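# Replace tarnished stack block with clean heap block

## Task

Take the tarnished block out of the tall stack and put a clean block from the heap in its place, set the tarnished block down on the empty bench, and end with both grippers released from everything.

## Robot and tools

Robot: two arms, left_arm and right_arm, each ending in a parallel two-finger gripper, working over a shared table. Occasional disturbances may tug a held part or shove a loose one. Nothing may leave the table, and the arms must never collide or press hard on each other.

World frame: origin on the table surface midway between the arms, +x out across the table, +z up, and left_arm sits toward +y. The arm names do not match left or right in the images. Gripper frame: fingers extend along the gripper's +z and close along its y. The reported end_effector_position lies between the finger pads, roughly 1 cm short of the tips; it may be somewhat wrong, more so when the arm reaches far.

Shared 14-number row (used by execute_actions rows and by move target): left_arm's dx, dy, dz, rx, ry, rz, opening, then the same seven for right_arm. Every value is in [-1, 1], and both halves are always present. The first six of each half are an offset, expressed in that gripper's own axes, from the gripper pose in the most recent result that reported it (before any such result in the current scene, and for the second or later call inside one reply, from wherever the robot is when the action begins). Scale: 1.0 equals 0.6 m of translation or 180 degrees of rotation; rx, ry, rz form a single rotation vector. Within one action each row is counted from that same base pose, not from the row before. Opening is absolute, not an offset: +1 fully open (0.094 m), -1 closed.

Tools:
- execute_actions: actions is an empty list (just report state) or a list holding one item. An item with rows (1 to 15 rows) plus optional steps (1 to 15, default 15) runs that many 1/30 s steps, one row per step, repeating the final row if rows run out. An item with only steps (up to 300) is a wait counted from the previous result, reply time included. Optional pictures (boolean) toggles images; they come by default. A refused call does nothing to the robot.
- move: target is one 14-number row as above; speed is the path's top speed in m/s, 0.002 to 0.5 (default 0.25), turning capped at twice that in rad/s. Both grippers follow straight paths that finish together, lasting 0.5 to 10 s (cut off at 10 s). The openings are applied when the move starts. Paths ignore obstacles and the other arm, and grippers can lag, drift or overshoot speed, most when the arm is near full stretch. Faster contact or aiming deeper past contact means harder impact and pressing.
- wait: seconds from 0 to 10; the robot receives nothing new.
- zoom_image: camera (cam_head_left, cam_head_right, cam_left_wrist, cam_right_wrist) and region [x0, y0, x1, y1] in pixels, origin top-left, at most 504 by 504. All images are 504x504. Calibration data (intrinsics, distortion, T_world_to_cam) are supplied per camera and may be slightly off.
- finished_scene: scene is the current scene's number; it ends and grades the scene permanently. The goal must hold at that moment. Replying with no tool call also ends everything.

Control behaviour: each step the commanded pose is limited to within 70 mm and 16 degrees of the measured pose; the controller prefers position over orientation when both cannot be met. After an action the arm only continues to its last limited pose, so far targets may need several calls. Arms tend to settle a centimetre or more low, and repeated zero offsets let them sag further; to keep an arm in place, send the correction back to its desired pose in the first call of a reply and zeros afterward, aiming higher if it still droops. Zero offsets are not a pause; they pull the arm back to its base pose. The simulation keeps running while you think.

Gripping: grip_measured is the measured finger opening on the command scale (the last joint value gives metres); each gripper may read up to about 1 mm off. To hold an object, command roughly 0.03 below grip_measured; smaller differences grip more gently. Pads push about 50 to 62 N, less on very thin parts.

Result lines: each arm's position (m) and end_effector_quat_wxyz in the world frame; grip_measured; joint positions; a Hand target line showing where the controller is driving each gripper. 'pose unreachable' means the clearance check altered or blocked that arm's command, and HELD marks steps not sent. The move line reports the ending (done, off_target, moving, held, fault) and limits (paced = pose clipped; held = some steps blocked, after which the arm may jump faster) and each gripper's distance from its target; an ending naming one arm means the other finished fine. Joint ranges (rad): waist -2.880 to 2.880, shoulder 0 to 3.142, elbow 0 to 3.019, wrist pitch -1.693 to 1.571, wrist yaw -1.571 to 1.571, wrist roll -2.094 to 2.094.

Avoid: dropping or slamming blocks, toppling the stack, hard pushes, holding loads for long (MOTOR HOT at 85 °C; at 100 °C an OVER-TEMPERATURE FAULT makes the arm let go and fall). Any fault stop is bad. Smooth, quick, low-effort motion is preferred.

Each tool is called after ">>>" as name([rows], argument=value, ...), one row to a line, values as JSON.

## Session

>>> execute_actions(actions=[])

Scene clock: 0.00 s of 7120.00 s.
left_arm: end_effector_position=(+0.0866, +0.4342, +0.1567) grip_measured=+1.000 end_effector_quat_wxyz=(-0.009, -0.390, +0.920, -0.029) | right_arm: end_effector_position=(+0.7634, -0.5861, +0.2468) grip_measured=+1.000 end_effector_quat_wxyz=(+0.744, +0.493, +0.450, +0.003)
Joint positions: left_arm=[ 1.329  0.925  0.736 -1.44   0.02   0.55   0.094] | right_arm=[-0.403  2.219  1.753  0.591  0.535  0.771  0.094]
Joint velocities: left_arm=[-0.015 -0.005 -0.002 -0.007 -0.037  0.007  0.   ] | right_arm=[ 0.005 -0.015 -0.007  0.007  0.022 -0.066  0.   ]
Hand target (left_arm): +0.088, +0.443, +0.167; -0.000, -0.390, +0.921, -0.018
Hand target (right_arm): +0.766, -0.587, +0.276; +0.758, +0.488, +0.433, +0.012

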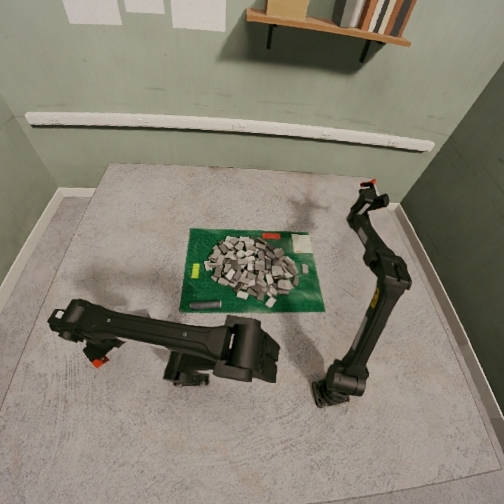

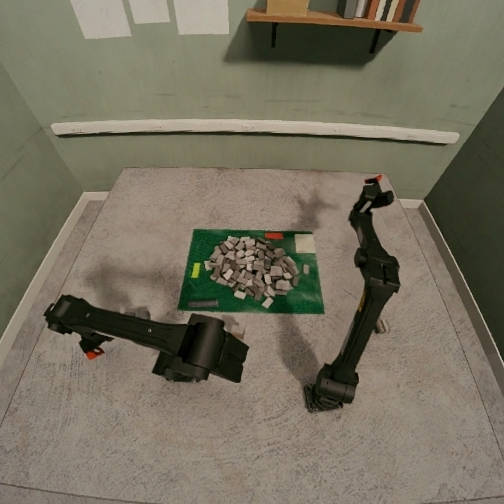

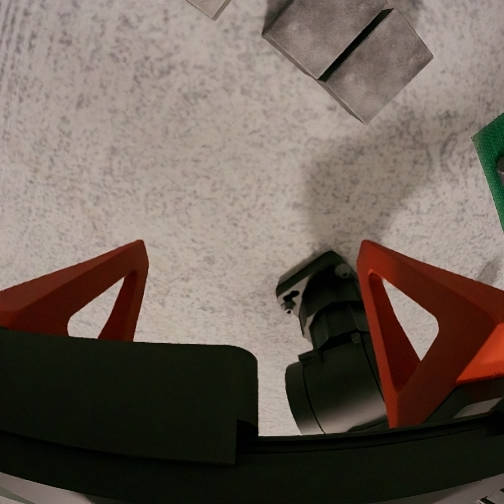

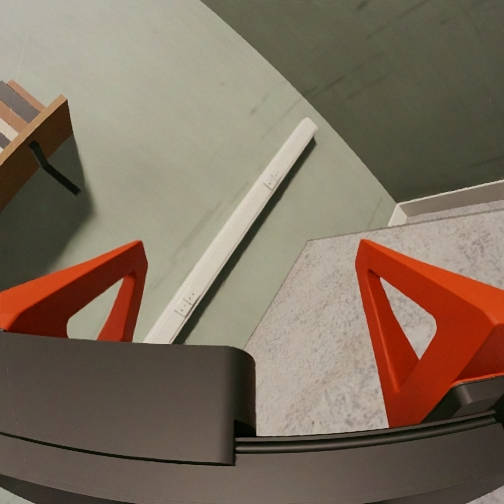

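>>> move(target=[0,0,-0.25,0,0,0.255,1,-0.24,-0.088,-0.87,0.002,0.586,-0.388,1])

>>> zoom_image(camera="cam_head_right", region=[60,200,440,400])

Scene clock: 18.80 s of 7120.00 s.
left_arm: end_effector_position=(+0.0869, +0.4355, +0.2814) grip_measured=+1.000 end_effector_quat_wxyz=(+0.016, -0.000, +1.000, +0.026) | right_arm: end_effector_position=(+0.2970, -0.3044, +0.2282) grip_measured=+1.000 end_effector_quat_wxyz=(-0.029, +0.007, +1.000, -0.006)
Joint positions: left_arm=[ 1.329  0.842  1.022 -1.693  0.02   1.349  0.094] | right_arm=[-0.248  1.274  1.172 -1.524  0.019 -0.12   0.094]
Joint velocities: left_arm=[-0.015  0.005 -0.007 -0.012 -0.081  0.007  0.   ] | right_arm=[-0.005 -0.015  0.002 -0.007 -0.022  0.007  0.   ]
Hand target (left_arm): +0.085, +0.442, +0.304; +0.020, -0.002, +0.998, +0.053
Hand target (right_arm): +0.304, -0.303, +0.251; -0.005, -0.002, +1.000, -0.011
Off the commanded pose (left_arm): 0.026 m, 7 deg.
Off the commanded pose (right_arm): 0.022 m, 3 deg.
joint sent to its limit (left arm) — the command would take joint 4 (wrist pitch) past its lower limit, so that joint was sent only as far as its limit.
After step 90, 10.97 s passed at rest.
move: off_target (left_arm, right_arm)
camera_calibration (this result's frames):
cam_left_wrist: T_world_to_cam=[[0.00595704, -0.998468, -0.0550146, 0.446258], [-0.828133, -0.0357626, 0.559389, -0.0645706], [-0.5605, 0.0422271, -0.827077, 0.38767], [0, 0, 0, 1]] pos_world=[0.161158, 0.426895, 0.381304]
cam_right_wrist: T_world_to_cam=[[-0.004753, -0.999812, 0.01881, -0.310351], [-0.771614, 0.0156317, 0.6359, 0.0888445], [-0.636074, -0.0114916, -0.771543, 0.488852], [0, 0, 0, 1]] pos_world=[0.378025, -0.306063, 0.326512]

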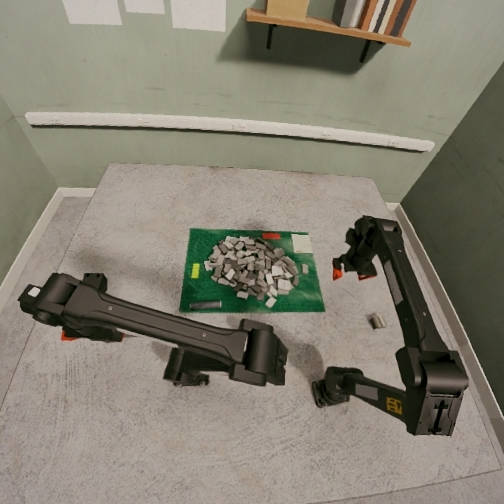

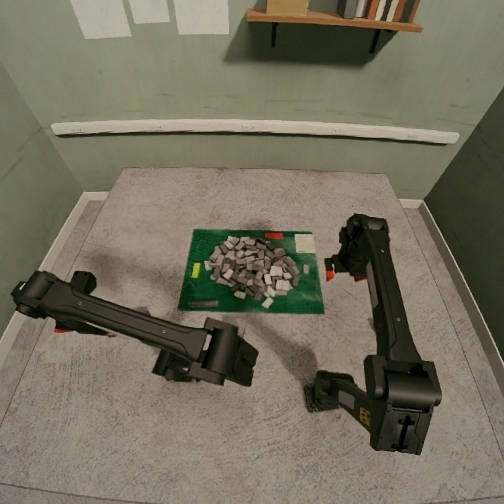

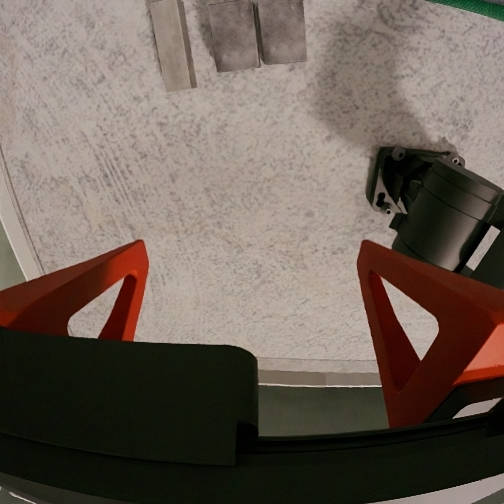

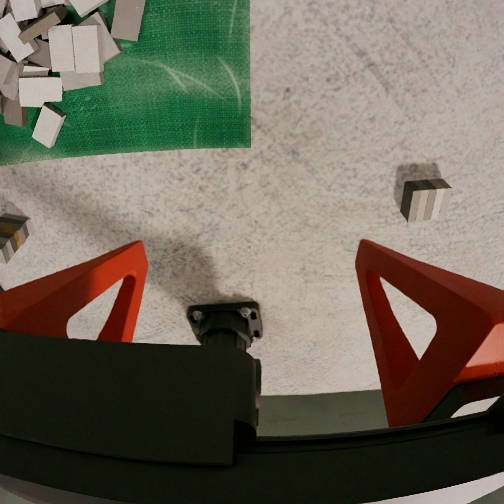

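Region (60, 200, 440, 400) of cam_head_right's 504x504 image, scaled by 1.326, with more detail than that image has; it fills the top 265 rows of this view, and the rest is white.

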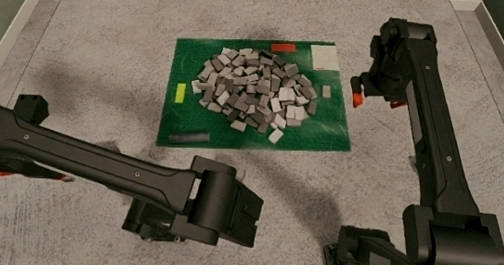

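>>> move(target=[-0.5,0.05,0.03,0,0,-0.1,1,0,0,-0.04,0,0,0,1])

>>> zoom_image(camera="cam_head_right", region=[180,270,300,370])

>>> zoom_image(camera="cam_head_left", region=[180,270,300,370])

>>> zoom_image(camera="cam_right_wrist", region=[0,190,100,290])

Scene clock: 26.33 s of 7120.00 s.
left_arm: end_effector_position=(+0.3726, +0.4645, +0.2546) grip_measured=+1.000 end_effector_quat_wxyz=(-0.009, -0.153, +0.988, +0.015) | right_arm: end_effector_position=(+0.2854, -0.3029, +0.2292) grip_measured=+1.000 end_effector_quat_wxyz=(-0.052, +0.006, +0.999, -0.003)
Joint positions: left_arm=[ 0.572  1.409  1.37  -1.535 -0.036  0.285  0.094] | right_arm=[-0.248  1.274  1.172 -1.572  0.019 -0.121  0.094]
Joint velocities: left_arm=[-0.005  0.005 -0.007  0.012  0.022 -0.037  0.   ] | right_arm=[-0.015 -0.015  0.017 -0.007 -0.022 -0.022  0.   ]
Hand target (left_arm): +0.385, +0.470, +0.277; +0.017, -0.156, +0.987, +0.029
Hand target (right_arm): +0.298, -0.304, +0.252; -0.028, +0.007, +1.000, -0.006
Off the commanded pose (left_arm): 0.025 m, 3 deg.
Off the commanded pose (right_arm): 0.026 m, 3 deg.
After step 90, 2.73 s passed at rest.
move: off_target (left_arm, right_arm)
camera_calibration (this result's frames):
cam_left_wrist: T_world_to_cam=[[0.307465, -0.950856, -0.0365843, 0.332887], [-0.756285, -0.267521, 0.597047, 0.259379], [-0.577493, -0.155903, -0.801371, 0.616341], [0, 0, 0, 1]] pos_world=[0.449746, 0.482006, 0.351235]
cam_right_wrist: T_world_to_cam=[[-0.00249198, -0.999919, 0.0124914, -0.308094], [-0.740721, 0.0102376, 0.671735, 0.0606245], [-0.671808, -0.00757867, -0.740686, 0.486541], [0, 0, 0, 1]] pos_world=[0.371, -0.305002, 0.323499]

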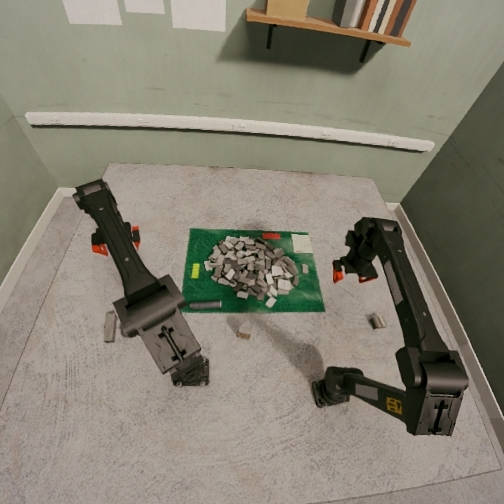

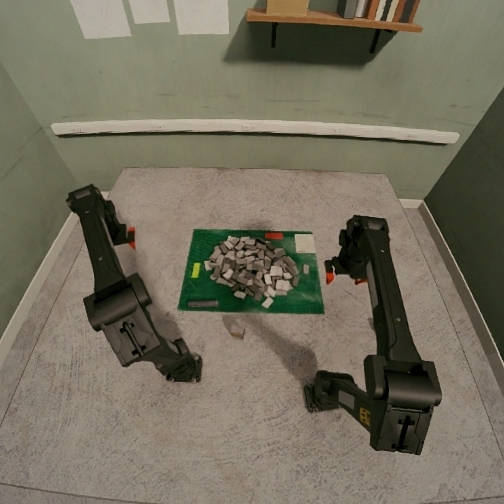

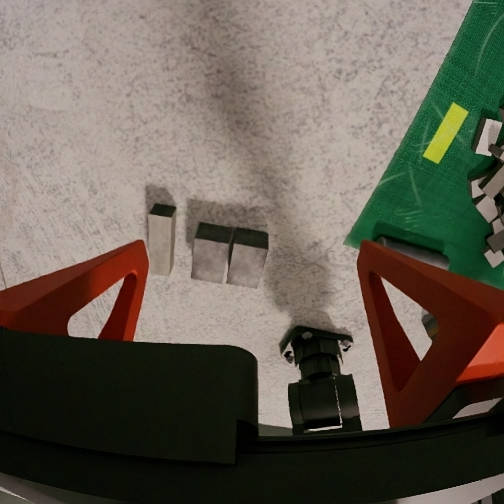

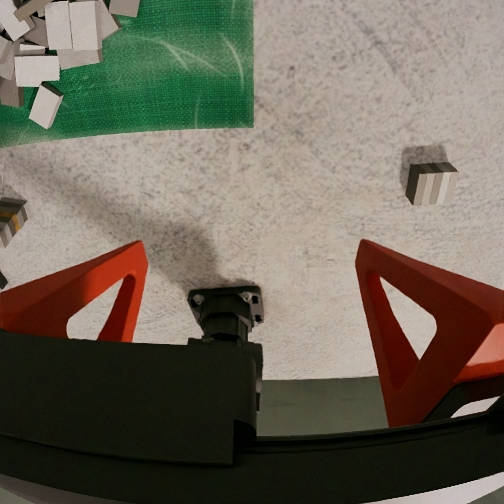

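Region (180, 270, 300, 370) of cam_head_right's 504x504 image, scaled by 4.200, with more detail than that image has.

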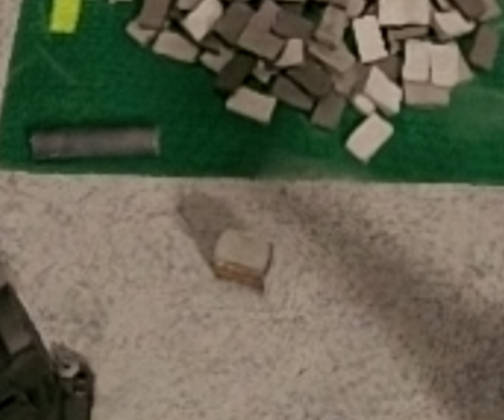

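Region (180, 270, 300, 370) of cam_head_left's 504x504 image, scaled by 4.200, with more detail than that image has.

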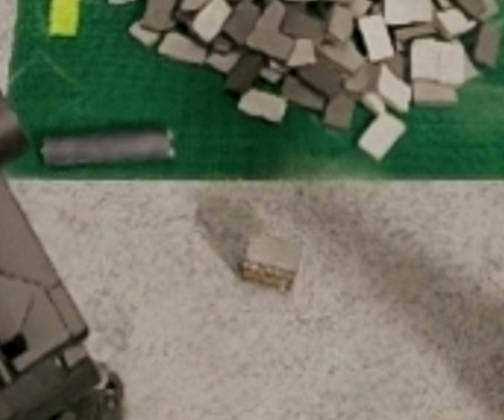

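Region (0, 190, 100, 290) of cam_right_wrist's 504x504 image, scaled by 5.040, with more detail than that image has.

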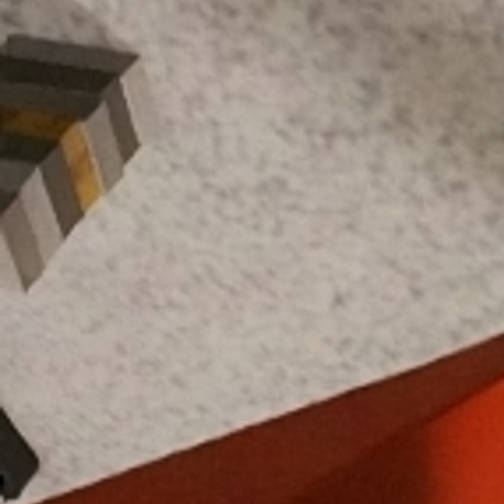

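>>> move(target=[0,0,-0.04,0,-0.02,0,1,0.187,0.56,0.06,0.03,-0.042,-0.415,0.4])

Scene clock: 38.20 s of 7120.00 s.
left_arm: end_effector_position=(+0.3715, +0.4610, +0.2634) grip_measured=+1.000 end_effector_quat_wxyz=(+0.004, -0.155, +0.988, +0.014) | right_arm: end_effector_position=(+0.1570, +0.0140, +0.1841) grip_measured=+0.403 end_effector_quat_wxyz=(-0.012, -0.597, +0.802, -0.029)
Joint positions: left_arm=[ 0.572  1.386  1.37  -1.535 -0.023  0.284  0.094] | right_arm=[ 0.846  1.262  1.045 -1.394  0.048 -0.319  0.066]
Joint velocities: left_arm=[-0.005  0.015  0.012 -0.012  0.022  0.022  0.   ] | right_arm=[-0.005 -0.005  0.037  0.007 -0.022  0.007 -0.   ]
Hand target (left_arm): +0.373, +0.464, +0.278; +0.022, -0.153, +0.988, +0.021
Hand target (right_arm): +0.171, +0.035, +0.207; +0.025, -0.602, +0.798, -0.019
Off the commanded pose (left_arm): 0.016 m, 2 deg.
Off the commanded pose (right_arm): 0.032 m, 4 deg.
After step 90, 5.83 s passed at rest.
move: off_target (left_arm, right_arm)
camera_calibration (this result's frames):
cam_left_wrist: T_world_to_cam=[[0.310058, -0.95023, -0.0304398, 0.327383], [-0.771222, -0.270113, 0.576416, 0.264494], [-0.55595, -0.155247, -0.816589, 0.61783], [0, 0, 0, 1]] pos_world=[0.445958, 0.478449, 0.36202]
cam_right_wrist: T_world_to_cam=[[0.959947, -0.277477, 0.0388271, -0.157042], [-0.238437, -0.736271, 0.633287, -0.0688192], [-0.147136, -0.61718, -0.772942, 0.301361], [0, 0, 0, 1]] pos_world=[0.178684, 0.0917488, 0.282614]

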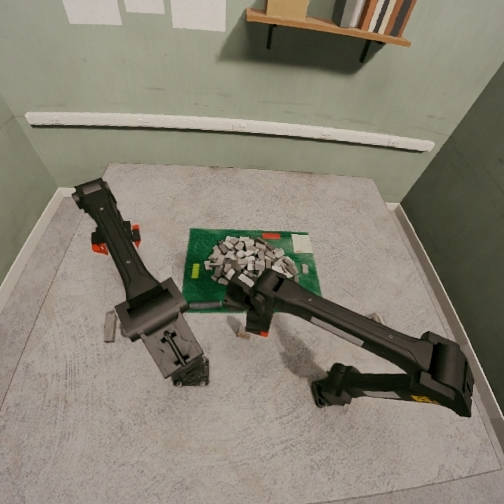

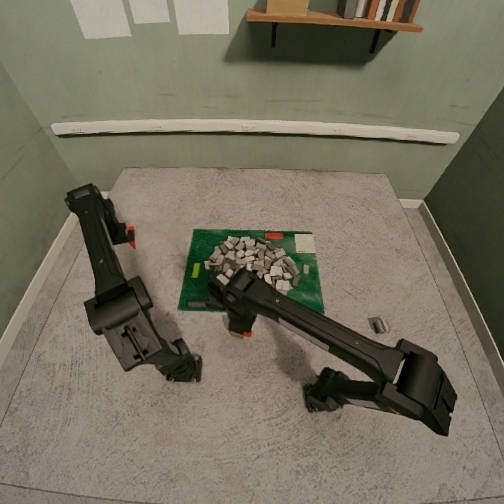

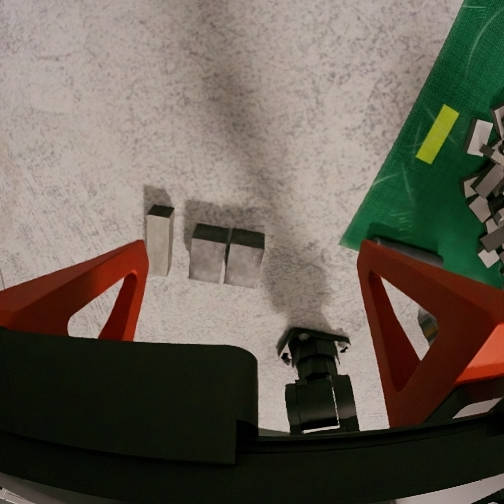

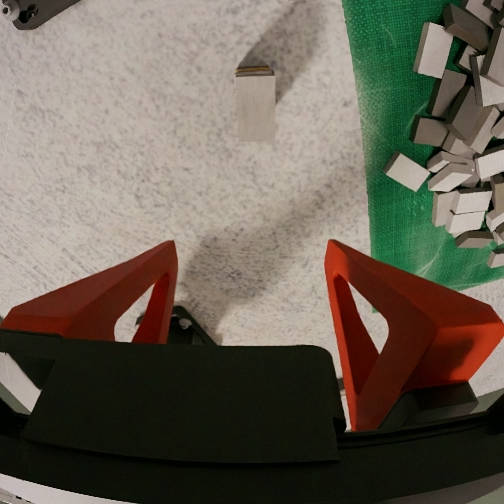

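>>> move(target=[0,0,-0.025,0,-0.01,0,1,-0.1,-0.02,0.052,0,-0.04,0,0.4])

Scene clock: 49.40 s of 7120.00 s.
left_arm: end_effector_position=(+0.3715, +0.4601, +0.2648) grip_measured=+1.000 end_effector_quat_wxyz=(+0.007, -0.155, +0.988, +0.013) | right_arm: end_effector_position=(+0.1830, +0.0621, +0.1489) grip_measured=+0.403 end_effector_quat_wxyz=(+0.029, -0.597, +0.801, +0.004)
Joint positions: left_arm=[ 0.572  1.382  1.37  -1.535 -0.018  0.284  0.094] | right_arm=[ 0.846  1.368  1.046 -1.191  0.011 -0.321  0.066]
Joint velocities: left_arm=[-0.005  0.005  0.002 -0.007  0.007 -0.11   0.   ] | right_arm=[ 0.005  0.005 -0.007  0.007  0.066  0.037 -0.   ]
Hand target (left_arm): +0.371, +0.460, +0.278; +0.020, -0.154, +0.988, +0.017
Hand target (right_arm): +0.185, +0.066, +0.150; +0.038, -0.597, +0.801, +0.009
Off the commanded pose (left_arm): 0.014 m, 2 deg.
Off the commanded pose (right_arm): 0.005 m, 1 deg.
After step 90, 7.40 s passed at rest.
move: off_target (left_arm)
camera_calibration (this result's frames):
cam_left_wrist: T_world_to_cam=[[0.31013, -0.950308, -0.0270886, 0.325653], [-0.774536, -0.269084, 0.572441, 0.265231], [-0.551284, -0.15655, -0.819499, 0.618513], [0, 0, 0, 1]] pos_world=[0.445413, 0.477669, 0.363863]
cam_right_wrist: T_world_to_cam=[[0.959663, -0.278819, 0.0361478, -0.166733], [-0.252309, -0.797336, 0.548266, 0.0140411], [-0.124045, -0.535271, -0.835523, 0.307692], [0, 0, 0, 1]] pos_world=[0.201718, 0.129405, 0.255412]

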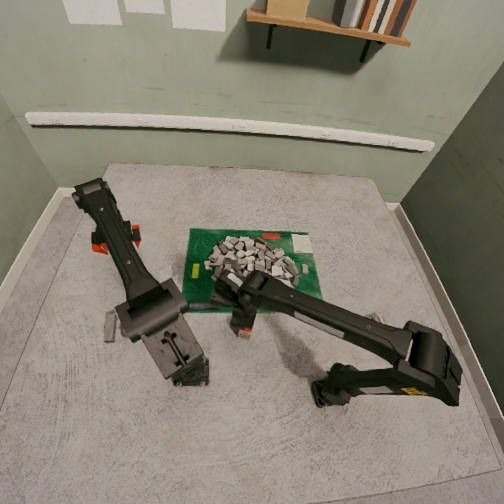

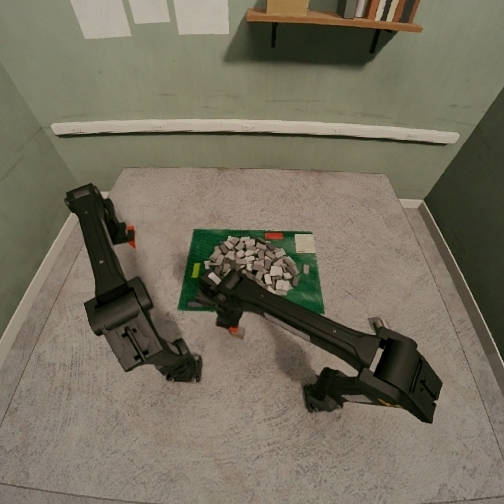

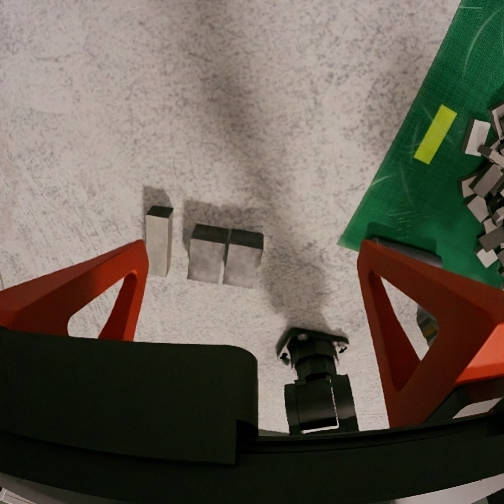

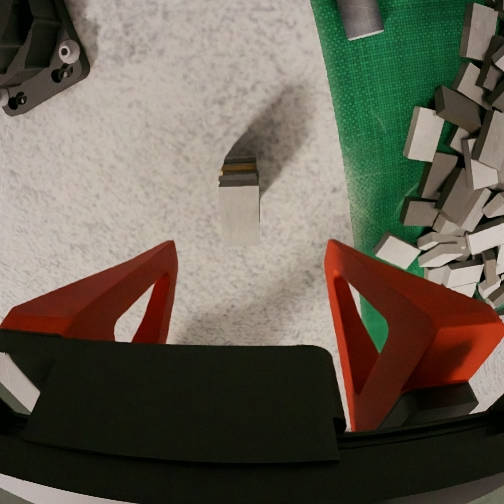

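>>> move(target=[0,0,-0.02,0,0,0,1,0.036,0.005,0.085,-0.007,0.013,0,0.4], speed=0.1)

>>> zoom_image(camera="cam_right_wrist", region=[150,100,350,300])

Scene clock: 64.07 s of 7120.00 s.
left_arm: end_effector_position=(+0.3667, +0.4569, +0.2648) grip_measured=+1.000 end_effector_quat_wxyz=(-0.004, -0.154, +0.988, +0.008) | right_arm: end_effector_position=(+0.1706, +0.0435, +0.1000) grip_measured=+0.403 end_effector_quat_wxyz=(+0.003, -0.599, +0.801, -0.003)
Joint positions: left_arm=[ 0.572  1.382  1.37  -1.559 -0.018  0.284  0.094] | right_arm=[ 0.843  1.397  0.937 -1.108  0.007 -0.327  0.066]
Joint velocities: left_arm=[-0.005 -0.015 -0.012 -0.002 -0.022  0.007  0.   ] | right_arm=[-0.005 -0.005  0.022 -0.007  0.022 -0.037 -0.   ]
Hand target (left_arm): +0.371, +0.460, +0.277; +0.007, -0.155, +0.988, +0.013
Hand target (right_arm): +0.175, +0.044, +0.097; +0.006, -0.598, +0.802, +0.000
Off the commanded pose (left_arm): 0.013 m, 1 deg.
Off the commanded pose (right_arm): 0.006 m, 1 deg.
After step 90, 10.77 s passed at rest.
move: off_target (left_arm)
camera_calibration (this result's frames):
cam_left_wrist: T_world_to_cam=[[0.309669, -0.950619, -0.0206916, 0.322698], [-0.763318, -0.261513, 0.590726, 0.248319], [-0.566967, -0.167135, -0.806607, 0.622521], [0, 0, 0, 1]] pos_world=[0.442565, 0.475747, 0.362119]
cam_right_wrist: T_world_to_cam=[[0.961309, -0.275059, 0.0150683, -0.156687], [-0.230691, -0.77394, 0.589744, 0.014029], [-0.150552, -0.570402, -0.80745, 0.258582], [0, 0, 0, 1]] pos_world=[0.192791, 0.115255, 0.20288]

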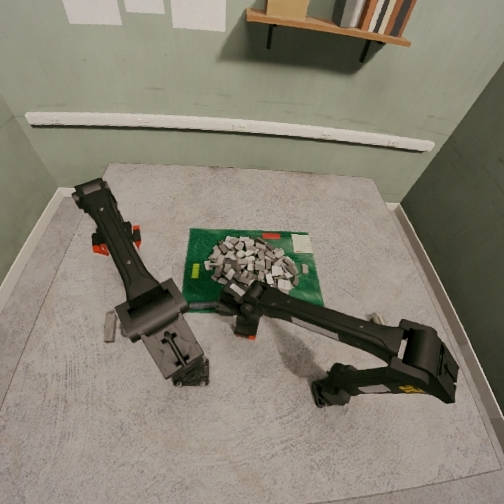

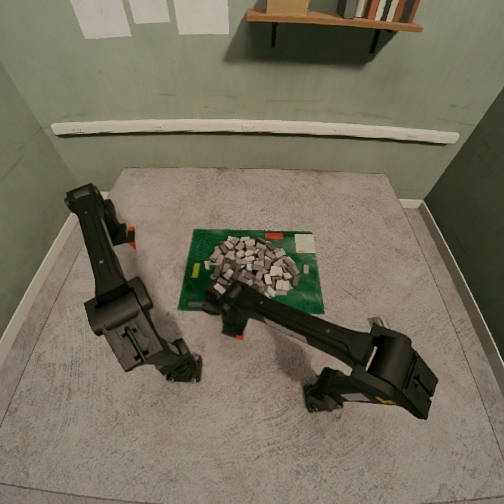

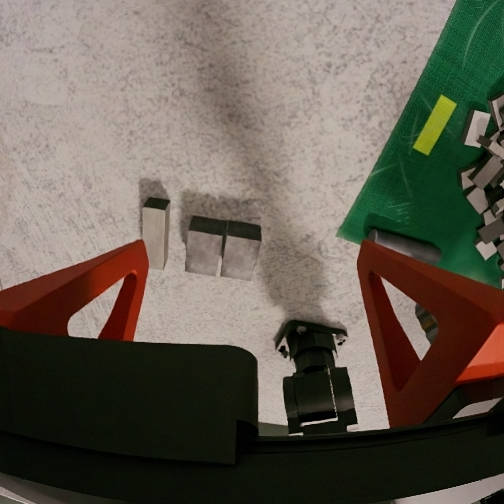

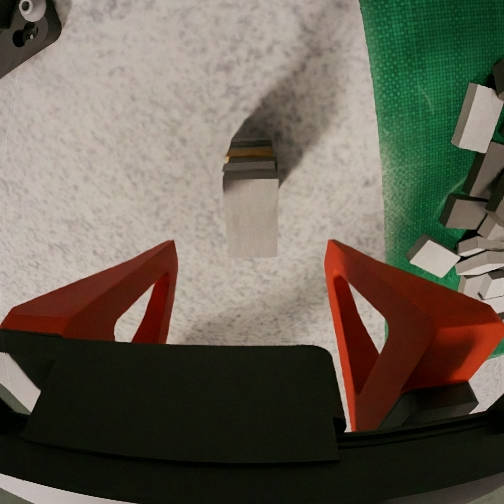

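Region (150, 100, 350, 300) of cam_right_wrist's 504x504 image, scaled by 2.520, with more detail than that image has.

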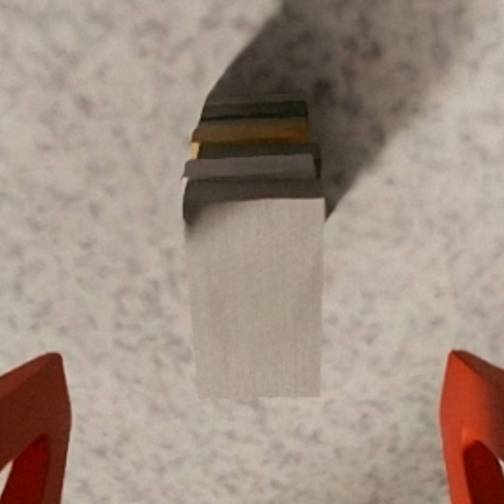

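>>> move(target=[0.25,-0.234,0.25,0,0,-0.23,-0.8,0.003,-0.003,0.075,0,0,0,0.4], speed=0.15)

Scene clock: 78.40 s of 7120.00 s.
left_arm: end_effector_position=(+0.2651, +0.2811, +0.1084) grip_measured=-0.798 end_effector_quat_wxyz=(-0.011, -0.494, +0.869, +0.014) | right_arm: end_effector_position=(+0.1693, +0.0415, +0.0610) grip_measured=+0.403 end_effector_quat_wxyz=(+0.003, -0.599, +0.801, -0.003)
Joint positions: left_arm=[ 0.182  1.026  0.663 -1.238 -0.02  -0.831  0.009] | right_arm=[ 0.843  1.447  0.872 -0.992  0.007 -0.328  0.066]
Joint velocities: left_arm=[-0.005 -0.005 -0.002 -0.002 -0.051 -0.022  0.   ] | right_arm=[-0.015 -0.015 -0.007  0.007 -0.007 -0.007 -0.   ]
Hand target (left_arm): +0.269, +0.280, +0.112; +0.001, -0.494, +0.870, +0.012
Hand target (right_arm): +0.171, +0.041, +0.055; +0.003, -0.599, +0.801, -0.003
Off the commanded pose (left_arm): 0.005 m, 1 deg.
Off the commanded pose (right_arm): 0.007 m, 0 deg.
After step 90, 8.33 s passed at rest.
move: done
camera_calibration (this result's frames):
cam_left_wrist: T_world_to_cam=[[0.86086, -0.507367, -0.0387062, -0.0849079], [-0.389857, -0.706535, 0.59061, 0.243273], [-0.327003, -0.493343, -0.806029, 0.437431], [0, 0, 0, 1]] pos_world=[0.310977, 0.344604, 0.205616]
cam_right_wrist: T_world_to_cam=[[0.961414, -0.274692, 0.0150687, -0.155346], [-0.230396, -0.774026, 0.589746, 0.0351797], [-0.150335, -0.570462, -0.807448, 0.225703], [0, 0, 0, 1]] pos_world=[0.191388, 0.113313, 0.163837]

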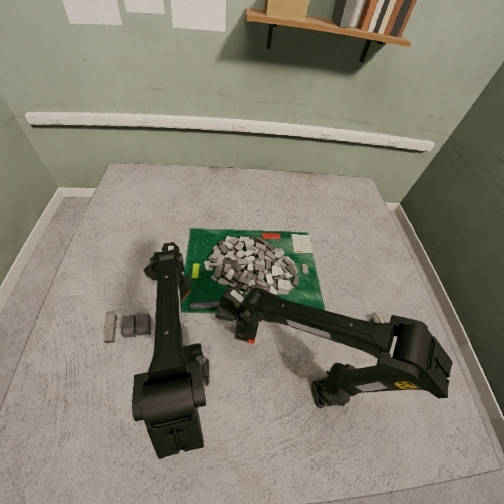

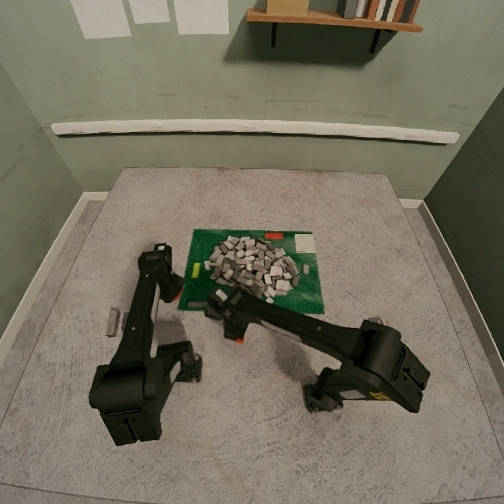

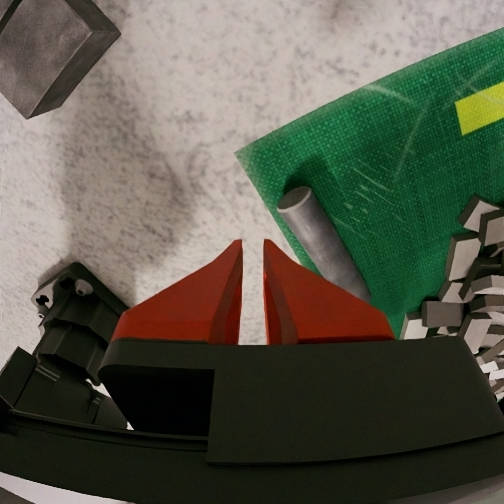

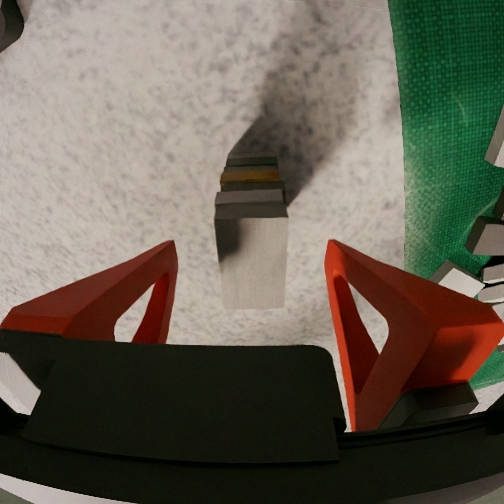

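>>> move(target=[0,-0.03,0,0,0.22,0,0.6,0,0,0.02,0,0,0,0.4], speed=0.15)

Scene clock: 87.63 s of 7120.00 s.
left_arm: end_effector_position=(+0.2670, +0.2627, +0.1012) grip_measured=+0.598 end_effector_quat_wxyz=(-0.316, -0.466, +0.812, -0.152) | right_arm: end_effector_position=(+0.1691, +0.0412, +0.0554) grip_measured=+0.403 end_effector_quat_wxyz=(+0.004, -0.599, +0.801, -0.003)
Joint positions: left_arm=[ 0.382  1.476  0.85  -1.579  0.361 -0.52   0.075] | right_arm=[ 0.843  1.455  0.862 -0.973  0.007 -0.328  0.066]
Joint velocities: left_arm=[-0.005  0.005  0.012 -0.002  0.007  0.051 -0.   ] | right_arm=[-0.005 -0.005  0.002  0.002 -0.037 -0.007 -0.   ]
Hand target (left_arm): +0.280, +0.271, +0.109; -0.304, -0.468, +0.815, -0.159
Hand target (right_arm): +0.169, +0.041, +0.049; +0.003, -0.599, +0.801, -0.003
Off the commanded pose (left_arm): 0.018 m, 1 deg.
Off the commanded pose (right_arm): 0.006 m, 0 deg.
After step 90, 3.60 s passed at rest.
move: off_target (left_arm)
camera_calibration (this result's frames):
cam_left_wrist: T_world_to_cam=[[0.854332, -0.516996, -0.053228, -0.0903773], [-0.072251, -0.219562, 0.972919, -0.0162021], [-0.514682, -0.82735, -0.224933, 0.502212], [0, 0, 0, 1]] pos_world=[0.334521, 0.365223, 0.123917]
cam_right_wrist: T_world_to_cam=[[0.961397, -0.274716, 0.0156971, -0.155173], [-0.231043, -0.774945, 0.588286, 0.038451], [-0.149447, -0.569203, -0.808501, 0.220813], [0, 0, 0, 1]] pos_world=[0.191066, 0.112856, 0.158343]

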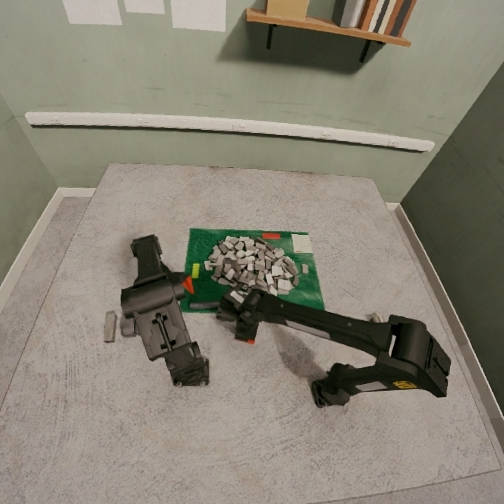

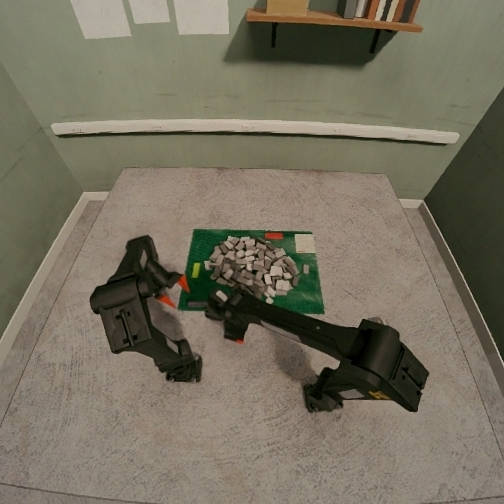

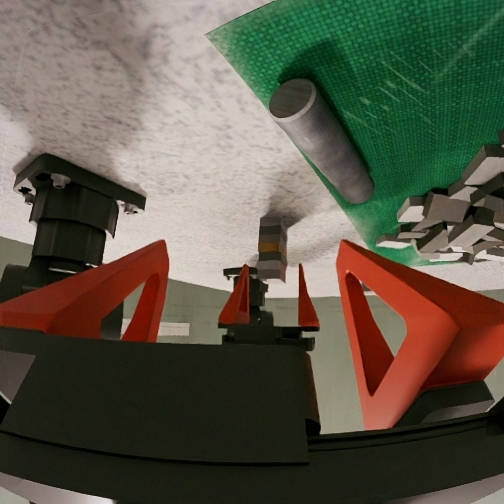

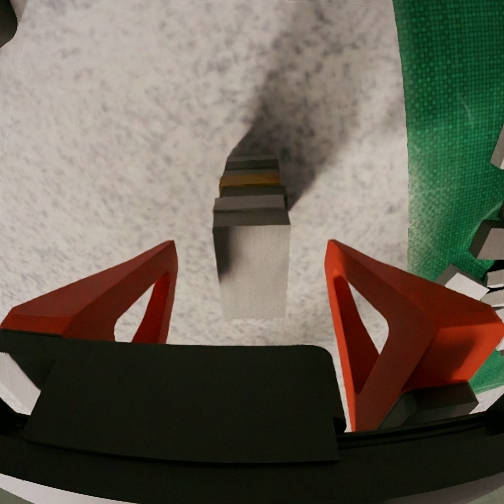

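>>> move(target=[-0.02,0,-0.02,0,0,0,0.6,0,0,0.022,0,0,0,-0.25], speed=0.05)

>>> zoom_image(camera="cam_left_wrist", region=[220,200,330,310])

Scene clock: 93.50 s of 7120.00 s.
left_arm: end_effector_position=(+0.2638, +0.2679, +0.0964) grip_measured=+0.598 end_effector_quat_wxyz=(-0.326, -0.465, +0.809, -0.150) | right_arm: end_effector_position=(+0.1685, +0.0404, +0.0474) grip_measured=-0.247 end_effector_quat_wxyz=(+0.003, -0.599, +0.801, -0.003)
Joint positions: left_arm=[ 0.399  1.499  0.85  -1.583  0.347 -0.504  0.075] | right_arm=[ 0.843  1.467  0.85  -0.95   0.007 -0.328  0.035]
Joint velocities: left_arm=[-0.015 -0.005  0.002  0.002  0.051 -0.007 -0.   ] | right_arm=[ 0.005 -0.005  0.012  0.002 -0.007  0.051 -0.   ]
Hand target (left_arm): +0.275, +0.277, +0.102; -0.316, -0.466, +0.812, -0.152
Hand target (right_arm): +0.169, +0.041, +0.042; +0.004, -0.599, +0.801, -0.003
Off the commanded pose (left_arm): 0.016 m, 1 deg.
Off the commanded pose (right_arm): 0.005 m, 0 deg.
After step 90, 2.10 s passed at rest.
move: off_target (left_arm)
camera_calibration (this result's frames):
cam_left_wrist: T_world_to_cam=[[0.851231, -0.520534, -0.0667139, -0.0821998], [-0.0540034, -0.213334, 0.975486, -0.0173092], [-0.522006, -0.826761, -0.209707, 0.504113], [0, 0, 0, 1]] pos_world=[0.332186, 0.3703, 0.117117]
cam_right_wrist: T_world_to_cam=[[0.961414, -0.274692, 0.0150687, -0.154712], [-0.230396, -0.774026, 0.589746, 0.0422233], [-0.150335, -0.570462, -0.807448, 0.213977], [0, 0, 0, 1]] pos_world=[0.190639, 0.11225, 0.150205]

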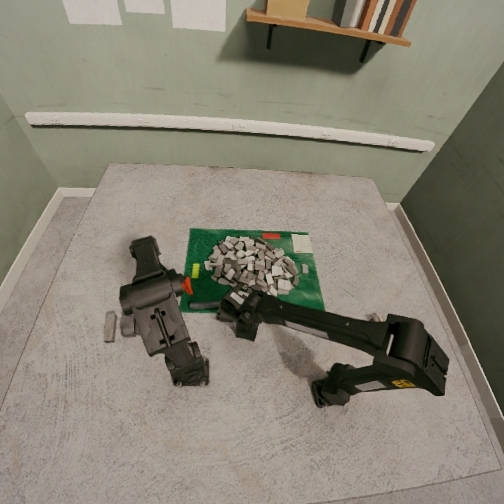

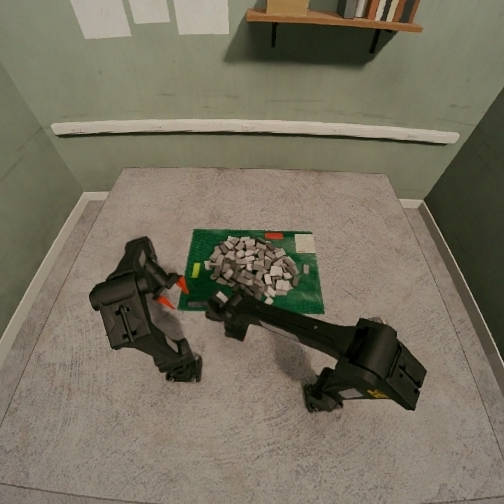

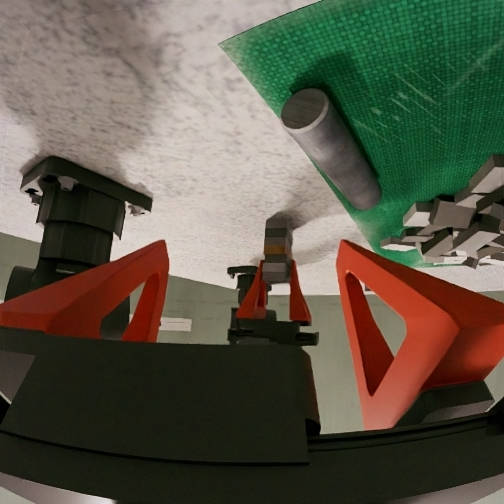

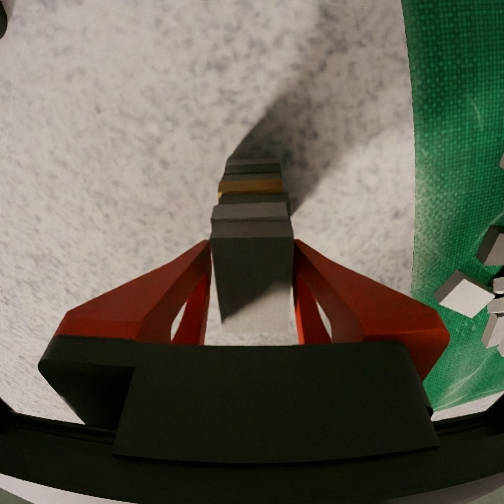

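Region (220, 200, 330, 310) of cam_left_wrist's 504x504 image, scaled by 4.582, with more detail than that image has.

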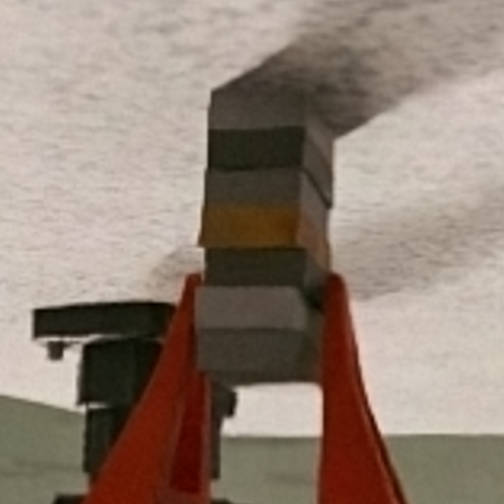

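>>> move(target=[-0.02,0,-0.02,0,0,0,0.6,0,0,0.009,0,0,0,-0.52], speed=0.05)

>>> move(target=[0,0,0,0,0,0,0.6,-0.02,-0.005,-0.08,0,-0.015,0,-0.52], speed=0.05)

Scene clock: 108.90 s of 7120.00 s.
left_arm: end_effector_position=(+0.2607, +0.2728, +0.0915) grip_measured=+0.598 end_effector_quat_wxyz=(-0.336, -0.465, +0.806, -0.147) | right_arm: end_effector_position=(+0.1687, +0.0404, +0.0474) grip_measured=-0.465 end_effector_quat_wxyz=(+0.003, -0.599, +0.801, -0.003)
Joint positions: left_arm=[ 0.415  1.522  0.85  -1.585  0.333 -0.489  0.075] | right_arm=[ 0.843  1.467  0.85  -0.95   0.009 -0.328  0.025]
Joint velocities: left_arm=[ 0.005 -0.005 -0.027 -0.007 -0.051  0.007 -0.   ] | right_arm=[-0.005 -0.015 -0.002  0.017 -0.007  0.066  0.   ]
Hand target (left_arm): +0.272, +0.282, +0.097; -0.326, -0.466, +0.809, -0.150
Hand target (right_arm): +0.168, +0.040, +0.042; +0.003, -0.599, +0.801, -0.003
Off the commanded pose (left_arm): 0.016 m, 1 deg.
Off the commanded pose (right_arm): 0.005 m, 0 deg.
After step 90, 11.67 s passed at rest.
move: off_target (left_arm)
camera_calibration (this result's frames):
cam_left_wrist: T_world_to_cam=[[0.848123, -0.523746, -0.0798611, -0.0744012], [-0.0357115, -0.206911, 0.977708, -0.0184347], [-0.528594, -0.826365, -0.194189, 0.505701], [0, 0, 0, 1]] pos_world=[0.329754, 0.375112, 0.110284]
cam_right_wrist: T_world_to_cam=[[0.961395, -0.274691, 0.0162748, -0.154983], [-0.23108, -0.77382, 0.589749, 0.0423504], [-0.149405, -0.570742, -0.807423, 0.213843], [0, 0, 0, 1]] pos_world=[0.190735, 0.112248, 0.150208]

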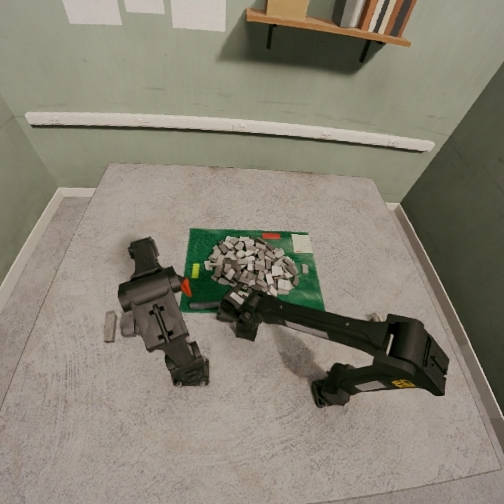

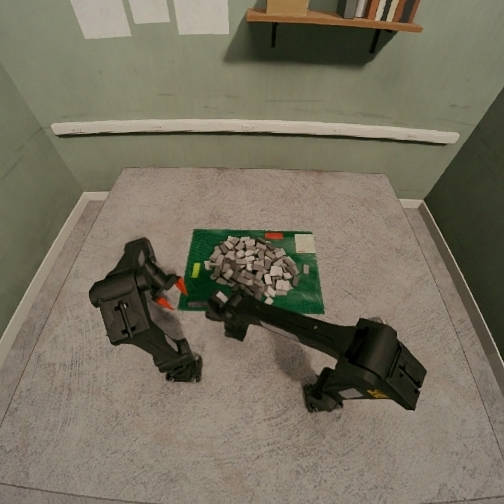

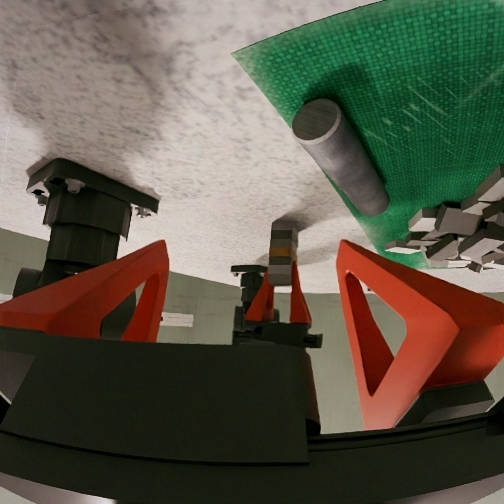

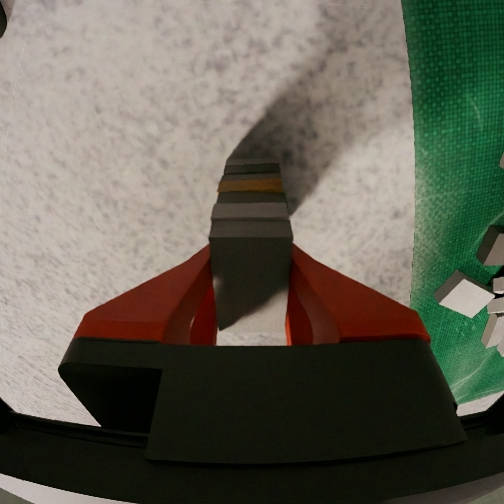

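Scene clock: 110.17 s of 7120.00 s.
left_arm: end_effector_position=(+0.2607, +0.2728, +0.0915) grip_measured=+0.598 end_effector_quat_wxyz=(-0.336, -0.464, +0.806, -0.147) | right_arm: end_effector_position=(+0.1573, +0.0275, +0.0622) grip_measured=-0.465 end_effector_quat_wxyz=(-0.017, -0.599, +0.801, -0.004)
Joint positions: left_arm=[ 0.415  1.522  0.85  -1.585  0.333 -0.489  0.075] | right_arm=[ 0.843  1.424  0.85  -1.033 -0.003 -0.328  0.025]
Joint velocities: left_arm=[ 0.005 -0.015 -0.002 -0.012 -0.066  0.007 -0.   ] | right_arm=[-0.005 -0.005 -0.007 -0.002 -0.007  0.007  0.001]
Hand target (left_arm): +0.261, +0.273, +0.092; -0.336, -0.464, +0.806, -0.147
Hand target (right_arm): +0.174, +0.050, +0.095; +0.022, -0.599, +0.801, +0.011
Off the commanded pose (left_arm): 0.000 m, 0 deg.
Off the commanded pose (right_arm): 0.044 m, 5 deg.
move: off_target (right_arm)
camera_calibration (this result's frames):
cam_left_wrist: T_world_to_cam=[[0.847994, -0.523994, -0.0796026, -0.0743233], [-0.0359741, -0.20675, 0.977732, -0.0184123], [-0.528784, -0.826247, -0.194173, 0.505717], [0, 0, 0, 1]] pos_world=[0.329778, 0.375095, 0.110283]
cam_right_wrist: T_world_to_cam=[[0.961491, -0.27474, -0.00724232, -0.146331], [-0.211966, -0.758064, 0.616773, 0.0158719], [-0.174943, -0.591487, -0.787107, 0.220023], [0, 0, 0, 1]] pos_world=[0.182552, 0.101969, 0.162332]

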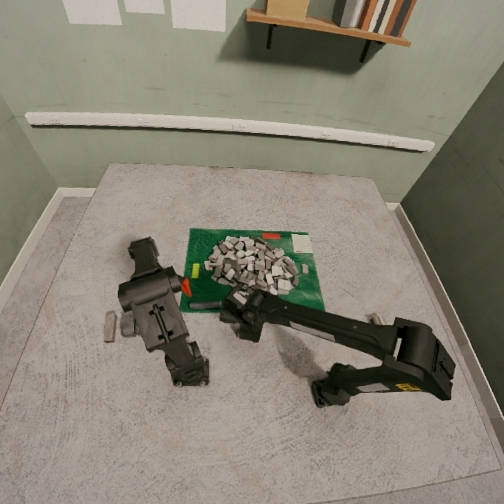

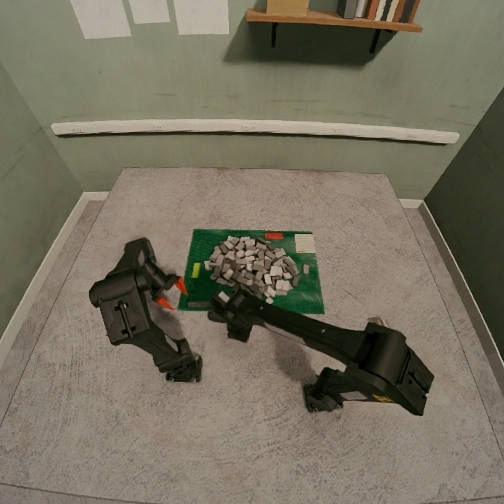

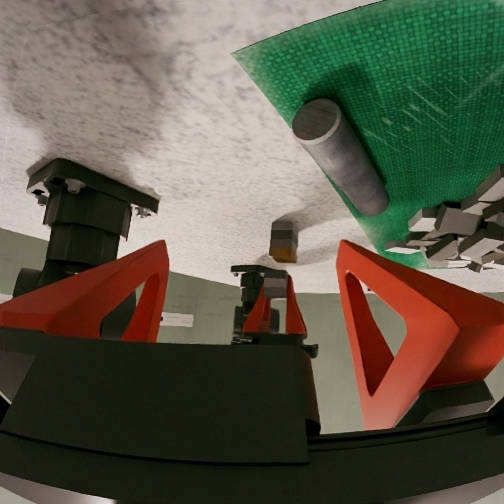

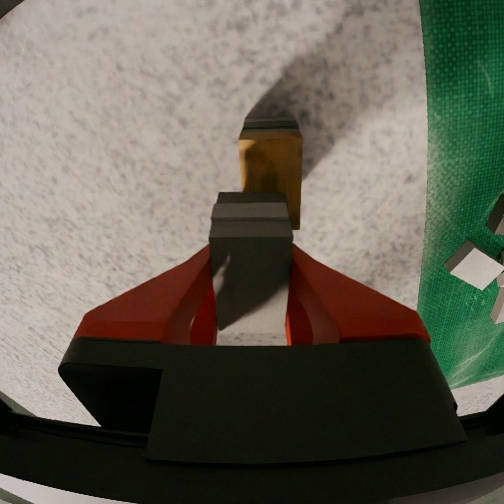

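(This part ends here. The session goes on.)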